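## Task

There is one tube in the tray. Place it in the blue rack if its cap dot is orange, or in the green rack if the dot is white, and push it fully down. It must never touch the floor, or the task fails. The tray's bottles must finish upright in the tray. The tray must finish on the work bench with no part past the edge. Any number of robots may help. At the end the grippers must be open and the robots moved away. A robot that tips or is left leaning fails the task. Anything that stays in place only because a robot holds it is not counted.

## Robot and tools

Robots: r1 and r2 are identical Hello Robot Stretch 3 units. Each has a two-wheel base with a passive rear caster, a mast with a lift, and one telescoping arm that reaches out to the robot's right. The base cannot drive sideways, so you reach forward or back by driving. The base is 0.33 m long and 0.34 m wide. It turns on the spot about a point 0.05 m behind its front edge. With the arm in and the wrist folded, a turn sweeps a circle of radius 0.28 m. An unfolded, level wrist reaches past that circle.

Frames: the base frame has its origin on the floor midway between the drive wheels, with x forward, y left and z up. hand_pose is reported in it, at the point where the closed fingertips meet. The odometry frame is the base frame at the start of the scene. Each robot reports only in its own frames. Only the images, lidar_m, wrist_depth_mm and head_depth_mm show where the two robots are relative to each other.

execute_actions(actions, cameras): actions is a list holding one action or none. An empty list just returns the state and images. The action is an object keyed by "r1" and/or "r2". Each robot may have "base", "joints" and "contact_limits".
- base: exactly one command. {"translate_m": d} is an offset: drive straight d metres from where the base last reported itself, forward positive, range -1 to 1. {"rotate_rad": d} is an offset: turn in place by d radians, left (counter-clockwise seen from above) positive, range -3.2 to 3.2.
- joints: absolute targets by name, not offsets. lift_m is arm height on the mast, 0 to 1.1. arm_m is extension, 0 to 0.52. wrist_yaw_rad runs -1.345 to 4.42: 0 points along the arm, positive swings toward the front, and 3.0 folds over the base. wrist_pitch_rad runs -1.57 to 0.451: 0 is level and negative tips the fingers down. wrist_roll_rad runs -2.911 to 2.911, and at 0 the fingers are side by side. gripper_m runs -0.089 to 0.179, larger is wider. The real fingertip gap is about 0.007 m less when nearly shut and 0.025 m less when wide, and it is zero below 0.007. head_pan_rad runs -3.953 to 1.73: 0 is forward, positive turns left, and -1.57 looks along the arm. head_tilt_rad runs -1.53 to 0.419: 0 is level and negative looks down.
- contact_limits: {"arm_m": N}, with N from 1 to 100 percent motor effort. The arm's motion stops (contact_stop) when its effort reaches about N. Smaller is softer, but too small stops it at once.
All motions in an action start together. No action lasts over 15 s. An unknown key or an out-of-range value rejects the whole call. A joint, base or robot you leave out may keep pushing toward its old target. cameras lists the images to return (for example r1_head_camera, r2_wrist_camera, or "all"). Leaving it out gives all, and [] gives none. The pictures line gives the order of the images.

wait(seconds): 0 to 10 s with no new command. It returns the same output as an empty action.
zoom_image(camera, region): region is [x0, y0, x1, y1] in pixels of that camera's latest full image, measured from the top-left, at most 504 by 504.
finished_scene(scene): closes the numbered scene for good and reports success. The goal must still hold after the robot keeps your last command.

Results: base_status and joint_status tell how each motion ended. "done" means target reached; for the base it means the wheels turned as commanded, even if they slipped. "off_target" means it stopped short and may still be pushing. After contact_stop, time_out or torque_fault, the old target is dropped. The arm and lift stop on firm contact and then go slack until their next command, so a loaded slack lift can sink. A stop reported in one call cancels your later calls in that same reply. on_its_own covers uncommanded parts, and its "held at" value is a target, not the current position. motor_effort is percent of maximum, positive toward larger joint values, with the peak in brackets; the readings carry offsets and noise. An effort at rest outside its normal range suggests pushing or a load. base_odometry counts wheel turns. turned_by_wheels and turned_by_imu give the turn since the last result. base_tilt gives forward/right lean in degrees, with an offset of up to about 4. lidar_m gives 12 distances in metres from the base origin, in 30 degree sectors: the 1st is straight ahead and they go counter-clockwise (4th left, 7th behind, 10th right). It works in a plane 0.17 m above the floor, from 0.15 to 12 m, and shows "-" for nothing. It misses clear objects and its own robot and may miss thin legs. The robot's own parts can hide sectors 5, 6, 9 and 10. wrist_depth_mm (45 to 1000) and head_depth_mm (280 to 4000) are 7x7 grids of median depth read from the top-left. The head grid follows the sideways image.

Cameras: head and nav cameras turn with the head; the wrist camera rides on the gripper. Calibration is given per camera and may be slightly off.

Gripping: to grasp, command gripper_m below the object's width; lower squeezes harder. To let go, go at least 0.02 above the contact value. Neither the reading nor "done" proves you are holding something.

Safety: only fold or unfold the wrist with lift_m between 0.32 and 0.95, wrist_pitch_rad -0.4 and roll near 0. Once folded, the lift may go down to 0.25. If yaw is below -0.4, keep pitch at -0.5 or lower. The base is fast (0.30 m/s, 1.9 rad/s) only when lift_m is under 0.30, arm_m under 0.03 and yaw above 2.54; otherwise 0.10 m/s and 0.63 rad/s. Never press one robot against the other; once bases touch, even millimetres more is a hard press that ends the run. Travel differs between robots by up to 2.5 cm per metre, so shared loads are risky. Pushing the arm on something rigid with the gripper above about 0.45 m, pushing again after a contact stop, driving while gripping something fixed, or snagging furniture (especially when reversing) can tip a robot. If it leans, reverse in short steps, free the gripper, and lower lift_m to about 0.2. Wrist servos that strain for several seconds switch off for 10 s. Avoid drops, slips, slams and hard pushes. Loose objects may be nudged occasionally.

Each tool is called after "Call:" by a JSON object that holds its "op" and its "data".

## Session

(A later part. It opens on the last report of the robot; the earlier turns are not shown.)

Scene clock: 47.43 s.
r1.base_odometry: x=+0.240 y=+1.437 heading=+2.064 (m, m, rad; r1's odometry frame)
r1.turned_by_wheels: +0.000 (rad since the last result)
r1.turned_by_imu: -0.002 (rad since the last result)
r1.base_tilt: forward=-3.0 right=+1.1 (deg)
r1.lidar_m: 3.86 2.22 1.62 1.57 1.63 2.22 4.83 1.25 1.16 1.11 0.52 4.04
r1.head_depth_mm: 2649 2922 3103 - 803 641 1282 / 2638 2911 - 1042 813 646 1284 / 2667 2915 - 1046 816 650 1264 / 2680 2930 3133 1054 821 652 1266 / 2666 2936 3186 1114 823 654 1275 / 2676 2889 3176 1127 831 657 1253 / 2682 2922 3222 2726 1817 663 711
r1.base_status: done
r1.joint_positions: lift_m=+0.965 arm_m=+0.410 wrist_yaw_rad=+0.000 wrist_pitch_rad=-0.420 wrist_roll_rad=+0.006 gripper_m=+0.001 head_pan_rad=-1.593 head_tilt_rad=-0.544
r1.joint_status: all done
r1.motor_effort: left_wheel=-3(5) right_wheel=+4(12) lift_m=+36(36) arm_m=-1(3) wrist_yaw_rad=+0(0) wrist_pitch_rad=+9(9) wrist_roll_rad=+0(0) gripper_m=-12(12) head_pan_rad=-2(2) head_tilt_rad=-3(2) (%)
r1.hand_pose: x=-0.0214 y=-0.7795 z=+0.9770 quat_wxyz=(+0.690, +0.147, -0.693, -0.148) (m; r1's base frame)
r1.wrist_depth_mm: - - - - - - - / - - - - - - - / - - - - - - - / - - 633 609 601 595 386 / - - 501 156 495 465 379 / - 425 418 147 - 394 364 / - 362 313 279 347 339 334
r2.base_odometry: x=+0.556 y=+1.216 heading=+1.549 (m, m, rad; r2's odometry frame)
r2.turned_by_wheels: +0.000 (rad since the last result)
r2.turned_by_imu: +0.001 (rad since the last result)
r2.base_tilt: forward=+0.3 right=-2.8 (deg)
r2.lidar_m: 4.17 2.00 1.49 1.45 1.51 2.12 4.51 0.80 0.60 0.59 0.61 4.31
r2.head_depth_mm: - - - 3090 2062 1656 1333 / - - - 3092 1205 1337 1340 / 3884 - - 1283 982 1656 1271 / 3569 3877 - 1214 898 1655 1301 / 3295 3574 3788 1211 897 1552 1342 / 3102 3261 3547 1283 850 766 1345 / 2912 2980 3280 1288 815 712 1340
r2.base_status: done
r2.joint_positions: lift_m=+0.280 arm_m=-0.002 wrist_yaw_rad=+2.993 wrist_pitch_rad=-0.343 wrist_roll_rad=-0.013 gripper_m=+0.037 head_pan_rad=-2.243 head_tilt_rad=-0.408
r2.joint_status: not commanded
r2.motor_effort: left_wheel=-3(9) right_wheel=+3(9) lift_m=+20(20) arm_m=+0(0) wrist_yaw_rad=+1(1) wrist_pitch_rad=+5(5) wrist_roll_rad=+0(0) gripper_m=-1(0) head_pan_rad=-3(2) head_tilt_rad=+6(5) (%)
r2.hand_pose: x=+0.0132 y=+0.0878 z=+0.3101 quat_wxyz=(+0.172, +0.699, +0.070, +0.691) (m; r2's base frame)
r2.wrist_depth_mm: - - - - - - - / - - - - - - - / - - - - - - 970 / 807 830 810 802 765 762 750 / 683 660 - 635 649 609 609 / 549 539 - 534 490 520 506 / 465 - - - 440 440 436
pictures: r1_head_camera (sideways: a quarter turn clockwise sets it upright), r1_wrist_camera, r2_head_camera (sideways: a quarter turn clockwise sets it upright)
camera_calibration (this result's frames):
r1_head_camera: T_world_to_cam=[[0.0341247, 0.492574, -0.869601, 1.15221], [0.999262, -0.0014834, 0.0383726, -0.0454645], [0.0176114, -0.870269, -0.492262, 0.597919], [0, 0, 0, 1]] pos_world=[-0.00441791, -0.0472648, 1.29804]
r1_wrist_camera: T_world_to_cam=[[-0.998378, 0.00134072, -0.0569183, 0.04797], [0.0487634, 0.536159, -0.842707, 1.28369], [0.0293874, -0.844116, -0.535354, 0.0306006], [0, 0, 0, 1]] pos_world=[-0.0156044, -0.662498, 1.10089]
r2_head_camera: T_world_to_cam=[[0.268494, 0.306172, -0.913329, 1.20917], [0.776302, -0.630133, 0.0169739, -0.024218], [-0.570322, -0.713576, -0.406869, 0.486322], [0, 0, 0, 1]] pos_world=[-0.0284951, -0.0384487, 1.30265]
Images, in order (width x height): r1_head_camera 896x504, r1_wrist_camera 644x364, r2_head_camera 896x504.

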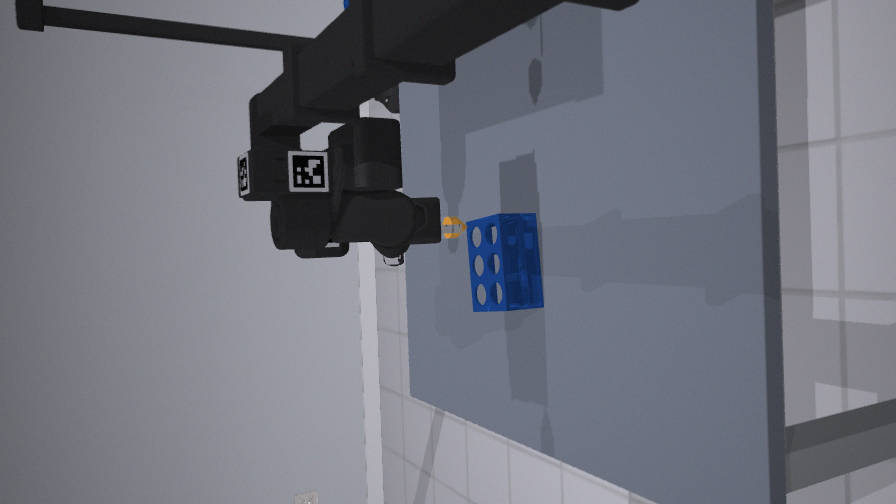

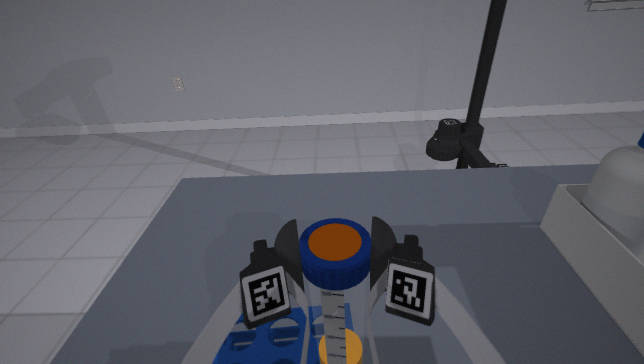

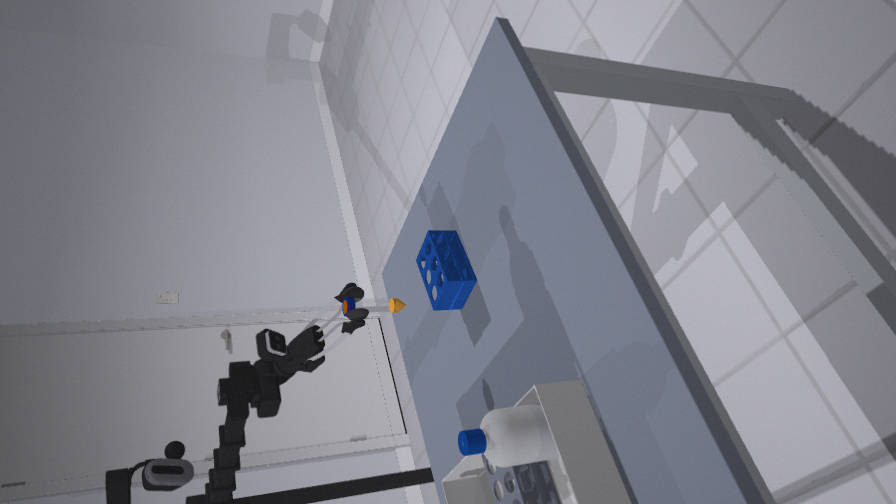

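Call:
{"op": "execute_actions", "data": {"actions": [{"r1":{"base":{"translate_m":0.048},"joints":{"arm_m":0.429,"lift_m":0.922}}}], "cameras": ["r1_wrist_camera","r2_head_camera","r1_head_camera"]}}

Call:
{"op": "zoom_image", "data": {"camera": "r2_head_camera", "region": [350,220,490,320]}}

Call:
{"op": "zoom_image", "data": {"camera": "r1_head_camera", "region": [420,170,560,280]}}

Scene clock: 53.83 s.
r1.base_odometry: x=+0.217 y=+1.479 heading=+2.064 (m, m, rad; r1's odometry frame)
r1.turned_by_wheels: +0.000 (rad since the last result)
r1.turned_by_imu: -0.001 (rad since the last result)
r1.base_tilt: forward=-3.1 right=+1.2 (deg)
r1.lidar_m: 3.86 2.22 1.61 1.57 1.62 2.22 4.88 1.29 1.16 1.11 0.50 3.99
r1.head_depth_mm: 2678 2852 3127 - 765 624 1281 / 2657 2897 3064 1031 807 646 1288 / 2691 2916 3057 1001 817 648 1268 / 2649 2917 3145 1054 820 653 1267 / 2667 2899 3199 1111 828 657 1277 / 2682 2878 3184 2559 833 659 726 / 2665 2924 3184 2716 1997 683 1287
r1.base_status: done
r1.joint_positions: lift_m=+0.922 arm_m=+0.429 wrist_yaw_rad=+0.000 wrist_pitch_rad=-0.420 wrist_roll_rad=+0.006 gripper_m=+0.001 head_pan_rad=-1.593 head_tilt_rad=-0.544
r1.joint_status: all done
r1.motor_effort: left_wheel=-4(6) right_wheel=+4(11) lift_m=+21(32) arm_m=+4(6) wrist_yaw_rad=+0(0) wrist_pitch_rad=+9(9) wrist_roll_rad=+0(1) gripper_m=-12(12) head_pan_rad=-2(2) head_tilt_rad=-2(2) (%)
r1.hand_pose: x=-0.0214 y=-0.7978 z=+0.9347 quat_wxyz=(+0.690, +0.147, -0.693, -0.148) (m; r1's base frame)
r1.wrist_depth_mm: - - - - - - - / - - - - - - - / - - - - - - - / - - 552 542 526 512 473 / - - 441 155 434 408 393 / - 375 366 147 - 350 342 / - 318 302 236 286 296 296
r2.base_odometry: x=+0.556 y=+1.216 heading=+1.549 (m, m, rad; r2's odometry frame)
r2.turned_by_wheels: +0.000 (rad since the last result)
r2.turned_by_imu: -0.001 (rad since the last result)
r2.base_tilt: forward=+0.3 right=-2.8 (deg)
r2.lidar_m: 4.18 2.00 1.49 1.45 1.52 2.13 4.52 0.81 0.60 0.58 0.61 4.30
r2.head_depth_mm: - - - 3092 2072 1650 1340 / - - - 3090 1204 1351 1342 / 3856 - - 1279 981 1663 1273 / 3593 3955 - 1207 897 1657 1309 / 3327 3604 3706 1215 895 1562 1341 / 3104 3273 3572 1289 847 764 1341 / 2872 1687 3283 1285 816 713 1346
r2.base_status: not commanded
r2.joint_positions: lift_m=+0.280 arm_m=-0.002 wrist_yaw_rad=+2.993 wrist_pitch_rad=-0.343 wrist_roll_rad=-0.013 gripper_m=+0.037 head_pan_rad=-2.243 head_tilt_rad=-0.408
r2.joint_status: not commanded
r2.motor_effort: left_wheel=-5(4) right_wheel=+3(2) lift_m=+20(20) arm_m=+0(0) wrist_yaw_rad=+1(0) wrist_pitch_rad=+5(5) wrist_roll_rad=+0(0) gripper_m=+1(0) head_pan_rad=-2(2) head_tilt_rad=+4(7) (%)
r2.hand_pose: x=+0.0132 y=+0.0878 z=+0.3101 quat_wxyz=(+0.172, +0.699, +0.070, +0.691) (m; r2's base frame)
r2.wrist_depth_mm: - - - - - - - / - - - - - - - / - - - - - - - / 853 838 802 799 761 752 749 / 657 659 - 624 650 618 601 / 536 547 - 526 489 510 509 / 470 - - - 453 445 434
pictures: r1_head_camera (sideways: a quarter turn clockwise sets it upright), r1_wrist_camera, r2_head_camera (sideways: a quarter turn clockwise sets it upright)
camera_calibration (this result's frames):
r1_head_camera: T_world_to_cam=[[0.0341246, 0.492574, -0.869601, 1.15221], [0.999262, -0.00148327, 0.0383726, -0.0454645], [0.0176115, -0.870269, -0.492262, 0.597919], [0, 0, 0, 1]] pos_world=[-0.00441791, -0.0472648, 1.29804]
r1_wrist_camera: T_world_to_cam=[[-0.998378, 0.00134103, -0.0569181, 0.045586], [0.0487632, 0.536165, -0.842703, 1.25785], [0.0293874, -0.844112, -0.535361, -0.00749452], [0, 0, 0, 1]] pos_world=[-0.0156044, -0.680802, 1.05858]
r2_head_camera: T_world_to_cam=[[0.268494, 0.306172, -0.913329, 1.20917], [0.776302, -0.630133, 0.0169739, -0.024218], [-0.570322, -0.713576, -0.406869, 0.486322], [0, 0, 0, 1]] pos_world=[-0.0284951, -0.0384487, 1.30265]
Images, in order (width x height): r1_head_camera 896x504, r1_wrist_camera 644x364, r2_head_camera 896x504.

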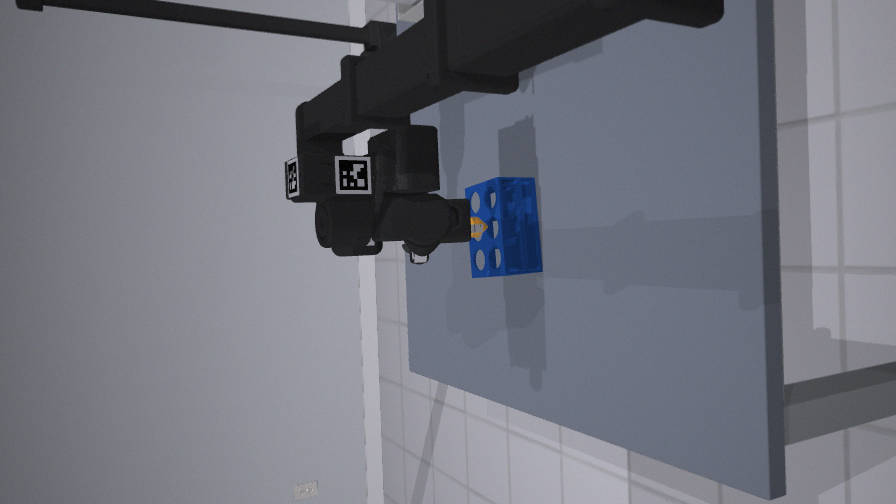

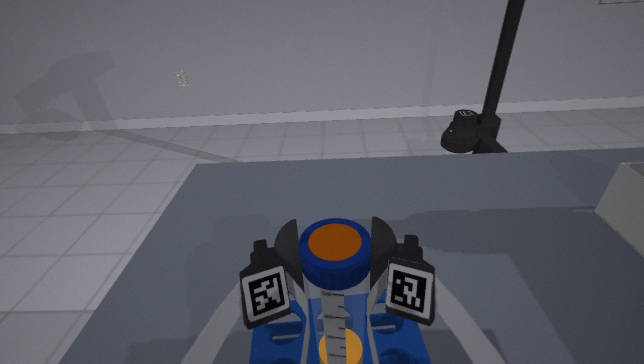

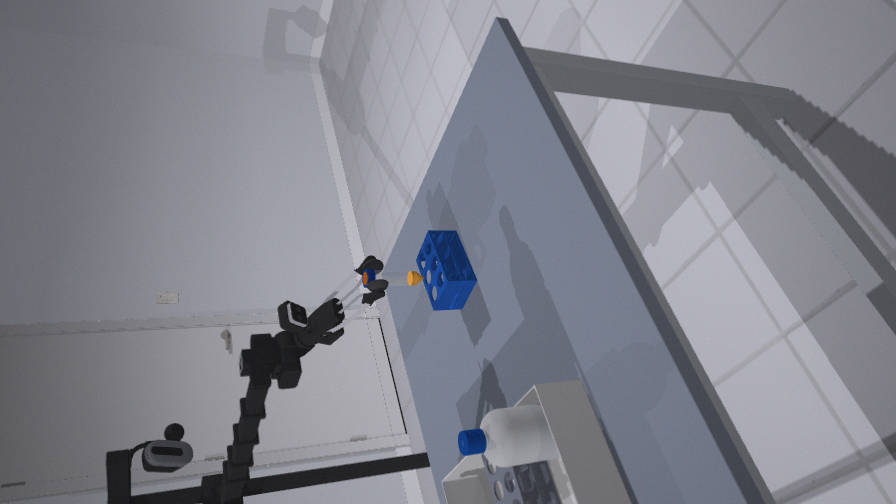

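Region (350, 220, 490, 320) of r2_head_camera's 896x504 image, scaled by 3.600, with more detail than that image has; it fills the top 360 rows of this view, and the rest is white.

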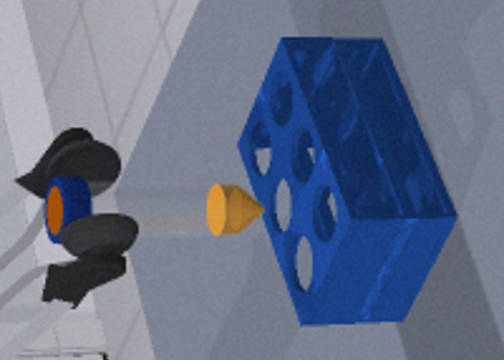

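Region (420, 170, 560, 280) of r1_head_camera's 896x504 image, scaled by 3.600, with more detail than that image has; it fills the top 396 rows of this view, and the rest is white.

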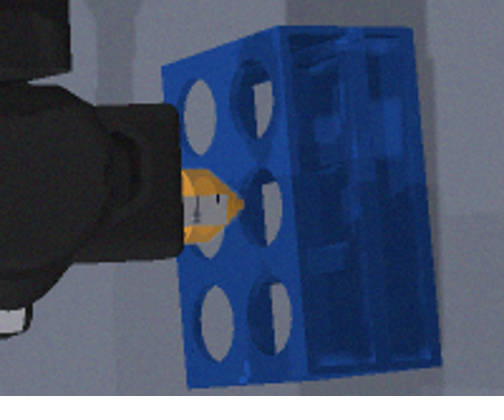

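Call:
{"op": "execute_actions", "data": {"actions": [{"r1":{"base":{"translate_m":0.001},"joints":{"arm_m":0.434,"lift_m":0.885}}}], "cameras": ["r1_wrist_camera","r2_head_camera"]}}

Call:
{"op": "zoom_image", "data": {"camera": "r2_head_camera", "region": [350,220,490,320]}}

Scene clock: 58.23 s.
r1.base_odometry: x=+0.216 y=+1.480 heading=+2.063 (m, m, rad; r1's odometry frame)
r1.turned_by_wheels: +0.000 (rad since the last result)
r1.turned_by_imu: -0.001 (rad since the last result)
r1.base_tilt: forward=-3.0 right=+1.1 (deg)
r1.lidar_m: 3.84 2.22 1.61 1.56 1.63 2.23 4.89 1.30 1.16 1.11 0.50 4.01
r1.head_depth_mm: 2644 2835 3091 1115 - 633 1289 / 2655 2945 3173 - 780 645 1290 / 2672 2879 3157 954 814 649 1266 / 2658 2898 3157 1050 825 650 1272 / 2705 2889 3186 1118 827 655 1270 / 2645 2893 3197 2546 829 660 729 / 2671 2938 3194 2713 2011 682 1283
r1.base_status: done
r1.joint_positions: lift_m=+0.885 arm_m=+0.434 wrist_yaw_rad=+0.000 wrist_pitch_rad=-0.420 wrist_roll_rad=+0.006 gripper_m=+0.001 head_pan_rad=-1.593 head_tilt_rad=-0.544
r1.joint_status: all done
r1.motor_effort: left_wheel=-4(6) right_wheel=+4(8) lift_m=+21(22) arm_m=+4(5) wrist_yaw_rad=-1(1) wrist_pitch_rad=+9(9) wrist_roll_rad=+1(0) gripper_m=-12(13) head_pan_rad=-2(2) head_tilt_rad=-2(2) (%)
r1.hand_pose: x=-0.0214 y=-0.8027 z=+0.8975 quat_wxyz=(+0.690, +0.147, -0.693, -0.148) (m; r1's base frame)
r1.wrist_depth_mm: - - - - - - - / - - - - - - - / - - - - - - - / - - 478 470 458 446 413 / - 406 385 155 380 358 348 / - 326 322 147 - 299 295 / 294 276 225 205 227 258 253
r2.base_odometry: x=+0.556 y=+1.216 heading=+1.549 (m, m, rad; r2's odometry frame)
r2.turned_by_wheels: +0.000 (rad since the last result)
r2.turned_by_imu: -0.001 (rad since the last result)
r2.base_tilt: forward=+0.3 right=-2.8 (deg)
r2.lidar_m: 4.18 2.00 1.49 1.45 1.52 2.13 4.51 0.80 0.60 0.59 0.61 4.30
r2.head_depth_mm: - - - 3061 2062 1655 1342 / - - - 3118 1201 1344 1341 / 3893 - - 1279 982 1662 1271 / 3607 3885 - 1207 897 1661 1311 / 3304 3574 3630 1213 896 1554 1344 / 3140 3285 3510 1286 848 765 1347 / 2872 2967 3260 1279 817 713 1343
r2.base_status: not commanded
r2.joint_positions: lift_m=+0.280 arm_m=-0.002 wrist_yaw_rad=+2.993 wrist_pitch_rad=-0.343 wrist_roll_rad=-0.013 gripper_m=+0.037 head_pan_rad=-2.243 head_tilt_rad=-0.408
r2.joint_status: not commanded
r2.motor_effort: left_wheel=-4(4) right_wheel=+3(3) lift_m=+20(20) arm_m=+0(0) wrist_yaw_rad=+1(0) wrist_pitch_rad=+5(5) wrist_roll_rad=+0(0) gripper_m=+0(1) head_pan_rad=-2(2) head_tilt_rad=+4(5) (%)
r2.hand_pose: x=+0.0132 y=+0.0878 z=+0.3101 quat_wxyz=(+0.172, +0.699, +0.070, +0.691) (m; r2's base frame)
r2.wrist_depth_mm: - - - - - - - / - - - - - - - / - - - - - - 964 / 845 831 801 797 771 770 759 / 657 661 - 636 648 606 618 / 537 544 - 521 495 520 514 / 470 - - - 447 438 440
pictures: r1_wrist_camera, r2_head_camera (sideways: a quarter turn clockwise sets it upright)
camera_calibration (this result's frames):
r1_wrist_camera: T_world_to_cam=[[-0.998378, 0.00137338, -0.056917, 0.0435046], [0.0487622, 0.536666, -0.842384, 1.22931], [0.0293886, -0.843793, -0.535863, -0.0308205], [0, 0, 0, 1]] pos_world=[-0.0156043, -0.685798, 1.02152]
r2_head_camera: T_world_to_cam=[[0.268494, 0.306172, -0.913329, 1.20917], [0.776302, -0.630133, 0.0169739, -0.024218], [-0.570322, -0.713576, -0.406869, 0.486322], [0, 0, 0, 1]] pos_world=[-0.0284951, -0.0384487, 1.30265]
Images, in order (width x height): r1_wrist_camera 644x364, r2_head_camera 896x504.

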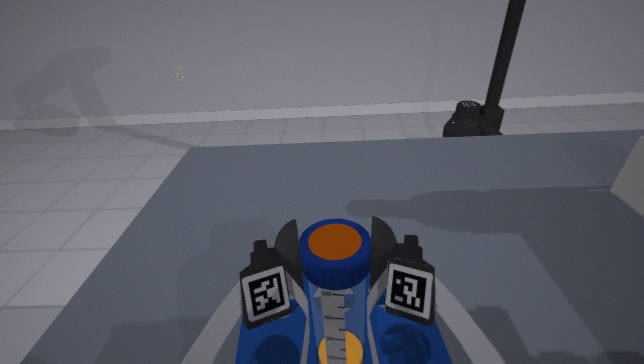

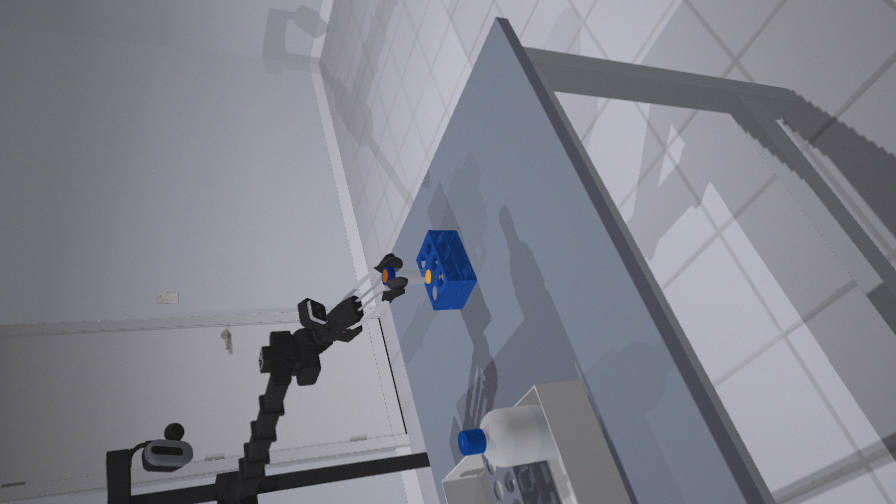

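Region (350, 220, 490, 320) of r2_head_camera's 896x504 image, scaled by 3.600, with more detail than that image has; it fills the top 360 rows of this view, and the rest is white.

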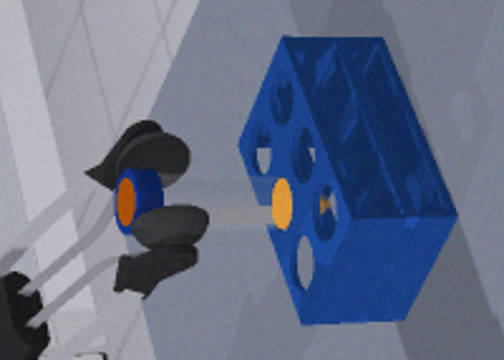

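Call:
{"op": "execute_actions", "data": {"actions": [{"r1":{"joints":{"lift_m":0.852}}}], "cameras": []}}

Call:
{"op": "execute_actions", "data": {"actions": [{"r1":{"joints":{"gripper_m":0.075}}}], "cameras": []}}

Call:
{"op": "execute_actions", "data": {"actions": [{"r1":{"joints":{"lift_m":0.9,"arm_m":0.12}}}], "cameras": ["r1_wrist_camera"]}}

Call:
{"op": "zoom_image", "data": {"camera": "r1_wrist_camera", "region": [230,60,430,210]}}

Scene clock: 62.97 s.
r1.base_odometry: x=+0.216 y=+1.480 heading=+2.063 (m, m, rad; r1's odometry frame)
r1.turned_by_wheels: +0.000 (rad since the last result)
r1.turned_by_imu: -0.001 (rad since the last result)
r1.base_tilt: forward=-3.1 right=+1.0 (deg)
r1.lidar_m: 3.84 2.22 1.62 1.57 1.62 2.23 4.88 1.30 1.16 1.12 0.50 4.01
r1.head_depth_mm: 2641 2841 3099 1079 - - 1256 / 2681 2912 3136 - 810 644 1293 / 2642 2935 3142 - 815 651 1260 / 2673 2890 3159 1114 821 654 1270 / 2664 2907 3152 1120 823 656 1281 / 2632 2883 3170 2568 830 657 726 / 2670 2902 3108 2678 2005 681 1294
r1.base_status: not commanded
r1.joint_positions: lift_m=+0.852 arm_m=+0.434 wrist_yaw_rad=+0.000 wrist_pitch_rad=-0.399 wrist_roll_rad=+0.006 gripper_m=+0.001 head_pan_rad=-1.593 head_tilt_rad=-0.544
r1.joint_status: all done
r1.motor_effort: left_wheel=-4(3) right_wheel=+3(4) lift_m=+18(18) arm_m=+4(4) wrist_yaw_rad=+0(0) wrist_pitch_rad=-1(9) wrist_roll_rad=+1(0) gripper_m=-12(12) head_pan_rad=-2(2) head_tilt_rad=-2(2) (%)
r1.hand_pose: x=-0.0214 y=-0.8054 z=+0.8694 quat_wxyz=(+0.691, +0.140, -0.695, -0.141) (m; r1's base frame)
r1.wrist_depth_mm: - - - - - - - / - - - - - - - / - - - - - 525 520 / - - 438 420 417 404 393 / - 355 348 155 341 322 317 / - 291 288 147 - 269 266 / 251 246 208 178 172 233 229
r2.base_odometry: x=+0.556 y=+1.216 heading=+1.549 (m, m, rad; r2's odometry frame)
r2.turned_by_wheels: +0.000 (rad since the last result)
r2.turned_by_imu: -0.001 (rad since the last result)
r2.base_tilt: forward=+0.3 right=-2.7 (deg)
r2.lidar_m: 4.18 1.99 1.49 1.45 1.52 2.13 4.51 0.80 0.60 0.58 0.61 4.30
r2.head_depth_mm: - - - 3072 2065 1660 1337 / - - - 3095 1199 1340 1344 / 3913 - - 1281 976 1657 1275 / 3564 3908 - 1209 896 1661 1303 / 3330 3562 3719 1210 897 1561 1346 / 3092 3296 3564 1288 847 764 1343 / 2865 3041 3262 1290 815 713 1341
r2.base_status: not commanded
r2.joint_positions: lift_m=+0.280 arm_m=-0.002 wrist_yaw_rad=+2.993 wrist_pitch_rad=-0.343 wrist_roll_rad=-0.013 gripper_m=+0.037 head_pan_rad=-2.243 head_tilt_rad=-0.408
r2.joint_status: not commanded
r2.motor_effort: left_wheel=-4(4) right_wheel=+3(3) lift_m=+20(20) arm_m=+0(0) wrist_yaw_rad=+1(1) wrist_pitch_rad=+5(5) wrist_roll_rad=+0(0) gripper_m=-1(1) head_pan_rad=-2(2) head_tilt_rad=+5(5) (%)
r2.hand_pose: x=+0.0132 y=+0.0878 z=+0.3101 quat_wxyz=(+0.172, +0.699, +0.070, +0.691) (m; r2's base frame)
r2.wrist_depth_mm: - - - - - - - / - - - - - - - / - - - - - 985 988 / 823 833 829 798 784 759 739 / 664 651 - 635 643 623 602 / 549 536 - 524 490 511 511 / 456 - - - 444 440 438
pictures: none
No camera images: the call's "cameras" was empty. Leave "cameras" out to get every camera's image.

Scene clock: 64.20 s.
r1.base_odometry: x=+0.216 y=+1.480 heading=+2.063 (m, m, rad; r1's odometry frame)
r1.turned_by_wheels: +0.000 (rad since the last result)
r1.turned_by_imu: +0.000 (rad since the last result)
r1.base_tilt: forward=-3.0 right=+1.1 (deg)
r1.lidar_m: 3.85 2.22 1.61 1.56 1.62 2.23 4.88 1.29 1.15 1.11 0.50 4.00
r1.head_depth_mm: 2648 2875 3146 1078 - - 1252 / 2693 2925 3166 - 811 644 1291 / 2657 2875 3175 - 816 648 1264 / 2690 2896 3177 1111 821 652 1278 / 2687 2923 3167 1109 830 656 1273 / 2694 2853 3198 2560 826 661 727 / 2703 2914 3155 2668 2014 681 1287
r1.base_status: not commanded
r1.joint_positions: lift_m=+0.852 arm_m=+0.434 wrist_yaw_rad=+0.000 wrist_pitch_rad=-0.415 wrist_roll_rad=+0.006 gripper_m=+0.075 head_pan_rad=-1.593 head_tilt_rad=-0.544
r1.joint_status: all done
r1.motor_effort: left_wheel=-3(4) right_wheel=+4(4) lift_m=+20(19) arm_m=+4(4) wrist_yaw_rad=+0(1) wrist_pitch_rad=+7(8) wrist_roll_rad=+1(0) gripper_m=+1(84) head_pan_rad=-2(2) head_tilt_rad=-2(2) (%)
r1.hand_pose: x=-0.0214 y=-0.8033 z=+0.8656 quat_wxyz=(+0.690, +0.146, -0.694, -0.146) (m; r1's base frame)
r1.wrist_depth_mm: - - - - - - - / - - - - - - - / - - - 550 523 511 488 / - - 421 411 395 387 374 / - 342 343 153 329 312 306 / - 283 - 191 210 264 257 / 246 242 215 170 176 224 224
r2.base_odometry: x=+0.556 y=+1.216 heading=+1.549 (m, m, rad; r2's odometry frame)
r2.turned_by_wheels: +0.000 (rad since the last result)
r2.turned_by_imu: +0.000 (rad since the last result)
r2.base_tilt: forward=+0.4 right=-2.8 (deg)
r2.lidar_m: 4.18 1.99 1.50 1.45 1.52 2.13 4.50 0.81 0.60 0.59 0.61 4.31
r2.head_depth_mm: - - - 3115 2061 1658 1338 / - - - 3096 1202 1344 1343 / 3908 - - 1279 979 1658 1267 / 3575 3861 - 1214 893 1669 1303 / 3336 3547 3673 1281 896 1558 1340 / 3111 3290 3514 1286 850 766 1341 / 2903 2995 3274 1279 815 714 1344
r2.base_status: not commanded
r2.joint_positions: lift_m=+0.280 arm_m=-0.002 wrist_yaw_rad=+2.993 wrist_pitch_rad=-0.343 wrist_roll_rad=-0.013 gripper_m=+0.037 head_pan_rad=-2.243 head_tilt_rad=-0.408
r2.joint_status: not commanded
r2.motor_effort: left_wheel=-4(4) right_wheel=+3(3) lift_m=+20(20) arm_m=+0(0) wrist_yaw_rad=+1(0) wrist_pitch_rad=+5(5) wrist_roll_rad=+0(0) gripper_m=+1(1) head_pan_rad=-2(3) head_tilt_rad=+6(7) (%)
r2.hand_pose: x=+0.0132 y=+0.0878 z=+0.3101 quat_wxyz=(+0.172, +0.699, +0.070, +0.691) (m; r2's base frame)
r2.wrist_depth_mm: - - - - - - - / - - - - - - - / - - - - - - - / 839 803 781 797 767 743 749 / 651 651 - 631 650 611 602 / 538 534 - 528 496 513 503 / 466 - - - 444 438 441
pictures: none
No camera images: the call's "cameras" was empty. Leave "cameras" out to get every camera's image.

Scene clock: 67.73 s.
r1.base_odometry: x=+0.216 y=+1.480 heading=+2.063 (m, m, rad; r1's odometry frame)
r1.turned_by_wheels: +0.000 (rad since the last result)
r1.turned_by_imu: -0.001 (rad since the last result)
r1.base_tilt: forward=-3.0 right=+1.0 (deg)
r1.lidar_m: 3.85 2.23 1.62 1.57 1.63 2.23 4.88 1.30 1.16 1.11 0.50 4.01
r1.head_depth_mm: 2644 2860 3063 1073 - - 1245 / 2673 2849 3222 1087 - - 1262 / 2709 2886 3159 1096 - - 1236 / 2643 2912 3145 1100 874 633 1272 / 2663 2894 3152 1115 825 656 1267 / 2670 2905 3161 2567 836 658 729 / 2660 2912 3168 2707 2002 684 1283
r1.base_status: not commanded
r1.joint_positions: lift_m=+0.900 arm_m=+0.120 wrist_yaw_rad=+0.000 wrist_pitch_rad=-0.417 wrist_roll_rad=+0.006 gripper_m=+0.075 head_pan_rad=-1.593 head_tilt_rad=-0.544
r1.joint_status: all done
r1.motor_effort: left_wheel=-4(4) right_wheel=+4(4) lift_m=+36(34) arm_m=-2(2) wrist_yaw_rad=+0(0) wrist_pitch_rad=+8(8) wrist_roll_rad=+0(0) gripper_m=+0(0) head_pan_rad=-2(2) head_tilt_rad=-2(2) (%)
r1.hand_pose: x=-0.0214 y=-0.4899 z=+0.9126 quat_wxyz=(+0.690, +0.146, -0.694, -0.147) (m; r1's base frame)
r1.wrist_depth_mm: - - - - - - - / - - - - - 772 663 / - - 751 522 645 594 477 / - - 522 479 485 470 420 / - 453 410 398 400 384 370 / - 347 - 331 328 319 312 / - 295 283 287 281 275 272
r2.base_odometry: x=+0.556 y=+1.216 heading=+1.549 (m, m, rad; r2's odometry frame)
r2.turned_by_wheels: +0.000 (rad since the last result)
r2.turned_by_imu: +0.000 (rad since the last result)
r2.base_tilt: forward=+0.3 right=-2.7 (deg)
r2.lidar_m: 4.16 2.00 1.50 1.45 1.52 2.13 4.51 0.80 0.60 0.59 0.61 4.32
r2.head_depth_mm: - - - 3073 2067 1651 1340 / - - - 3084 1203 1341 1338 / 3961 - - 1283 981 1655 1272 / 3596 3879 - 1214 895 1660 1303 / 3326 3553 3860 1285 899 1562 1343 / 3100 3280 3512 1291 847 765 1345 / 2893 1714 3267 1283 818 712 1346
r2.base_status: not commanded
r2.joint_positions: lift_m=+0.280 arm_m=-0.002 wrist_yaw_rad=+2.993 wrist_pitch_rad=-0.343 wrist_roll_rad=-0.013 gripper_m=+0.037 head_pan_rad=-2.243 head_tilt_rad=-0.408
r2.joint_status: not commanded
r2.motor_effort: left_wheel=-4(4) right_wheel=+3(3) lift_m=+20(20) arm_m=+0(0) wrist_yaw_rad=+0(1) wrist_pitch_rad=+5(5) wrist_roll_rad=+0(0) gripper_m=+0(0) head_pan_rad=-2(2) head_tilt_rad=+5(3) (%)
r2.hand_pose: x=+0.0132 y=+0.0878 z=+0.3101 quat_wxyz=(+0.172, +0.699, +0.070, +0.691) (m; r2's base frame)
r2.wrist_depth_mm: - - - - - - - / - - - - - - - / - - - - - - 974 / 824 811 805 809 791 755 747 / 652 652 - 624 644 621 616 / 542 540 - 531 484 514 510 / 466 - - - 441 443 438
pictures: r1_wrist_camera
camera_calibration (this result's frames):
r1_wrist_camera: T_world_to_cam=[[-0.998378, 0.00117896, -0.056923, 0.0438437], [0.0487641, 0.533769, -0.844223, 1.07438], [0.0293884, -0.845629, -0.532961, 0.23771], [0, 0, 0, 1]] pos_world=[-0.0156044, -0.372507, 1.0362]
Images, in order (width x height): r1_wrist_camera 644x364.

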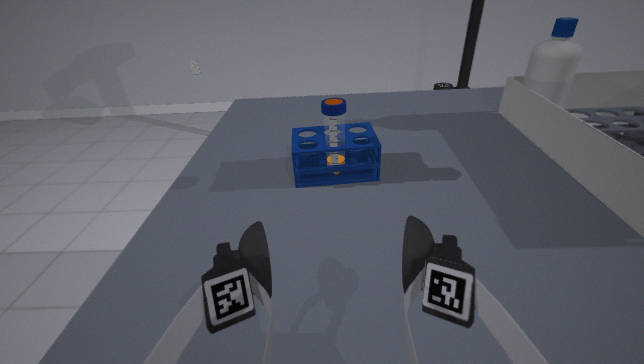

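Region (230, 60, 430, 210) of r1_wrist_camera's 644x364 image, scaled by 2.520; it fills the top 378 rows of this view, and the rest is white.

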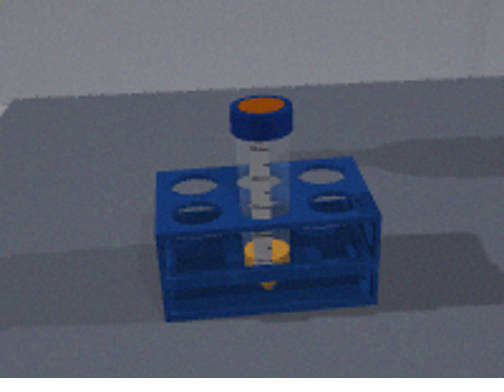

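Call:
{"op": "finished_scene", "data": {"scene": 2}}

The scene is finished: the task was done.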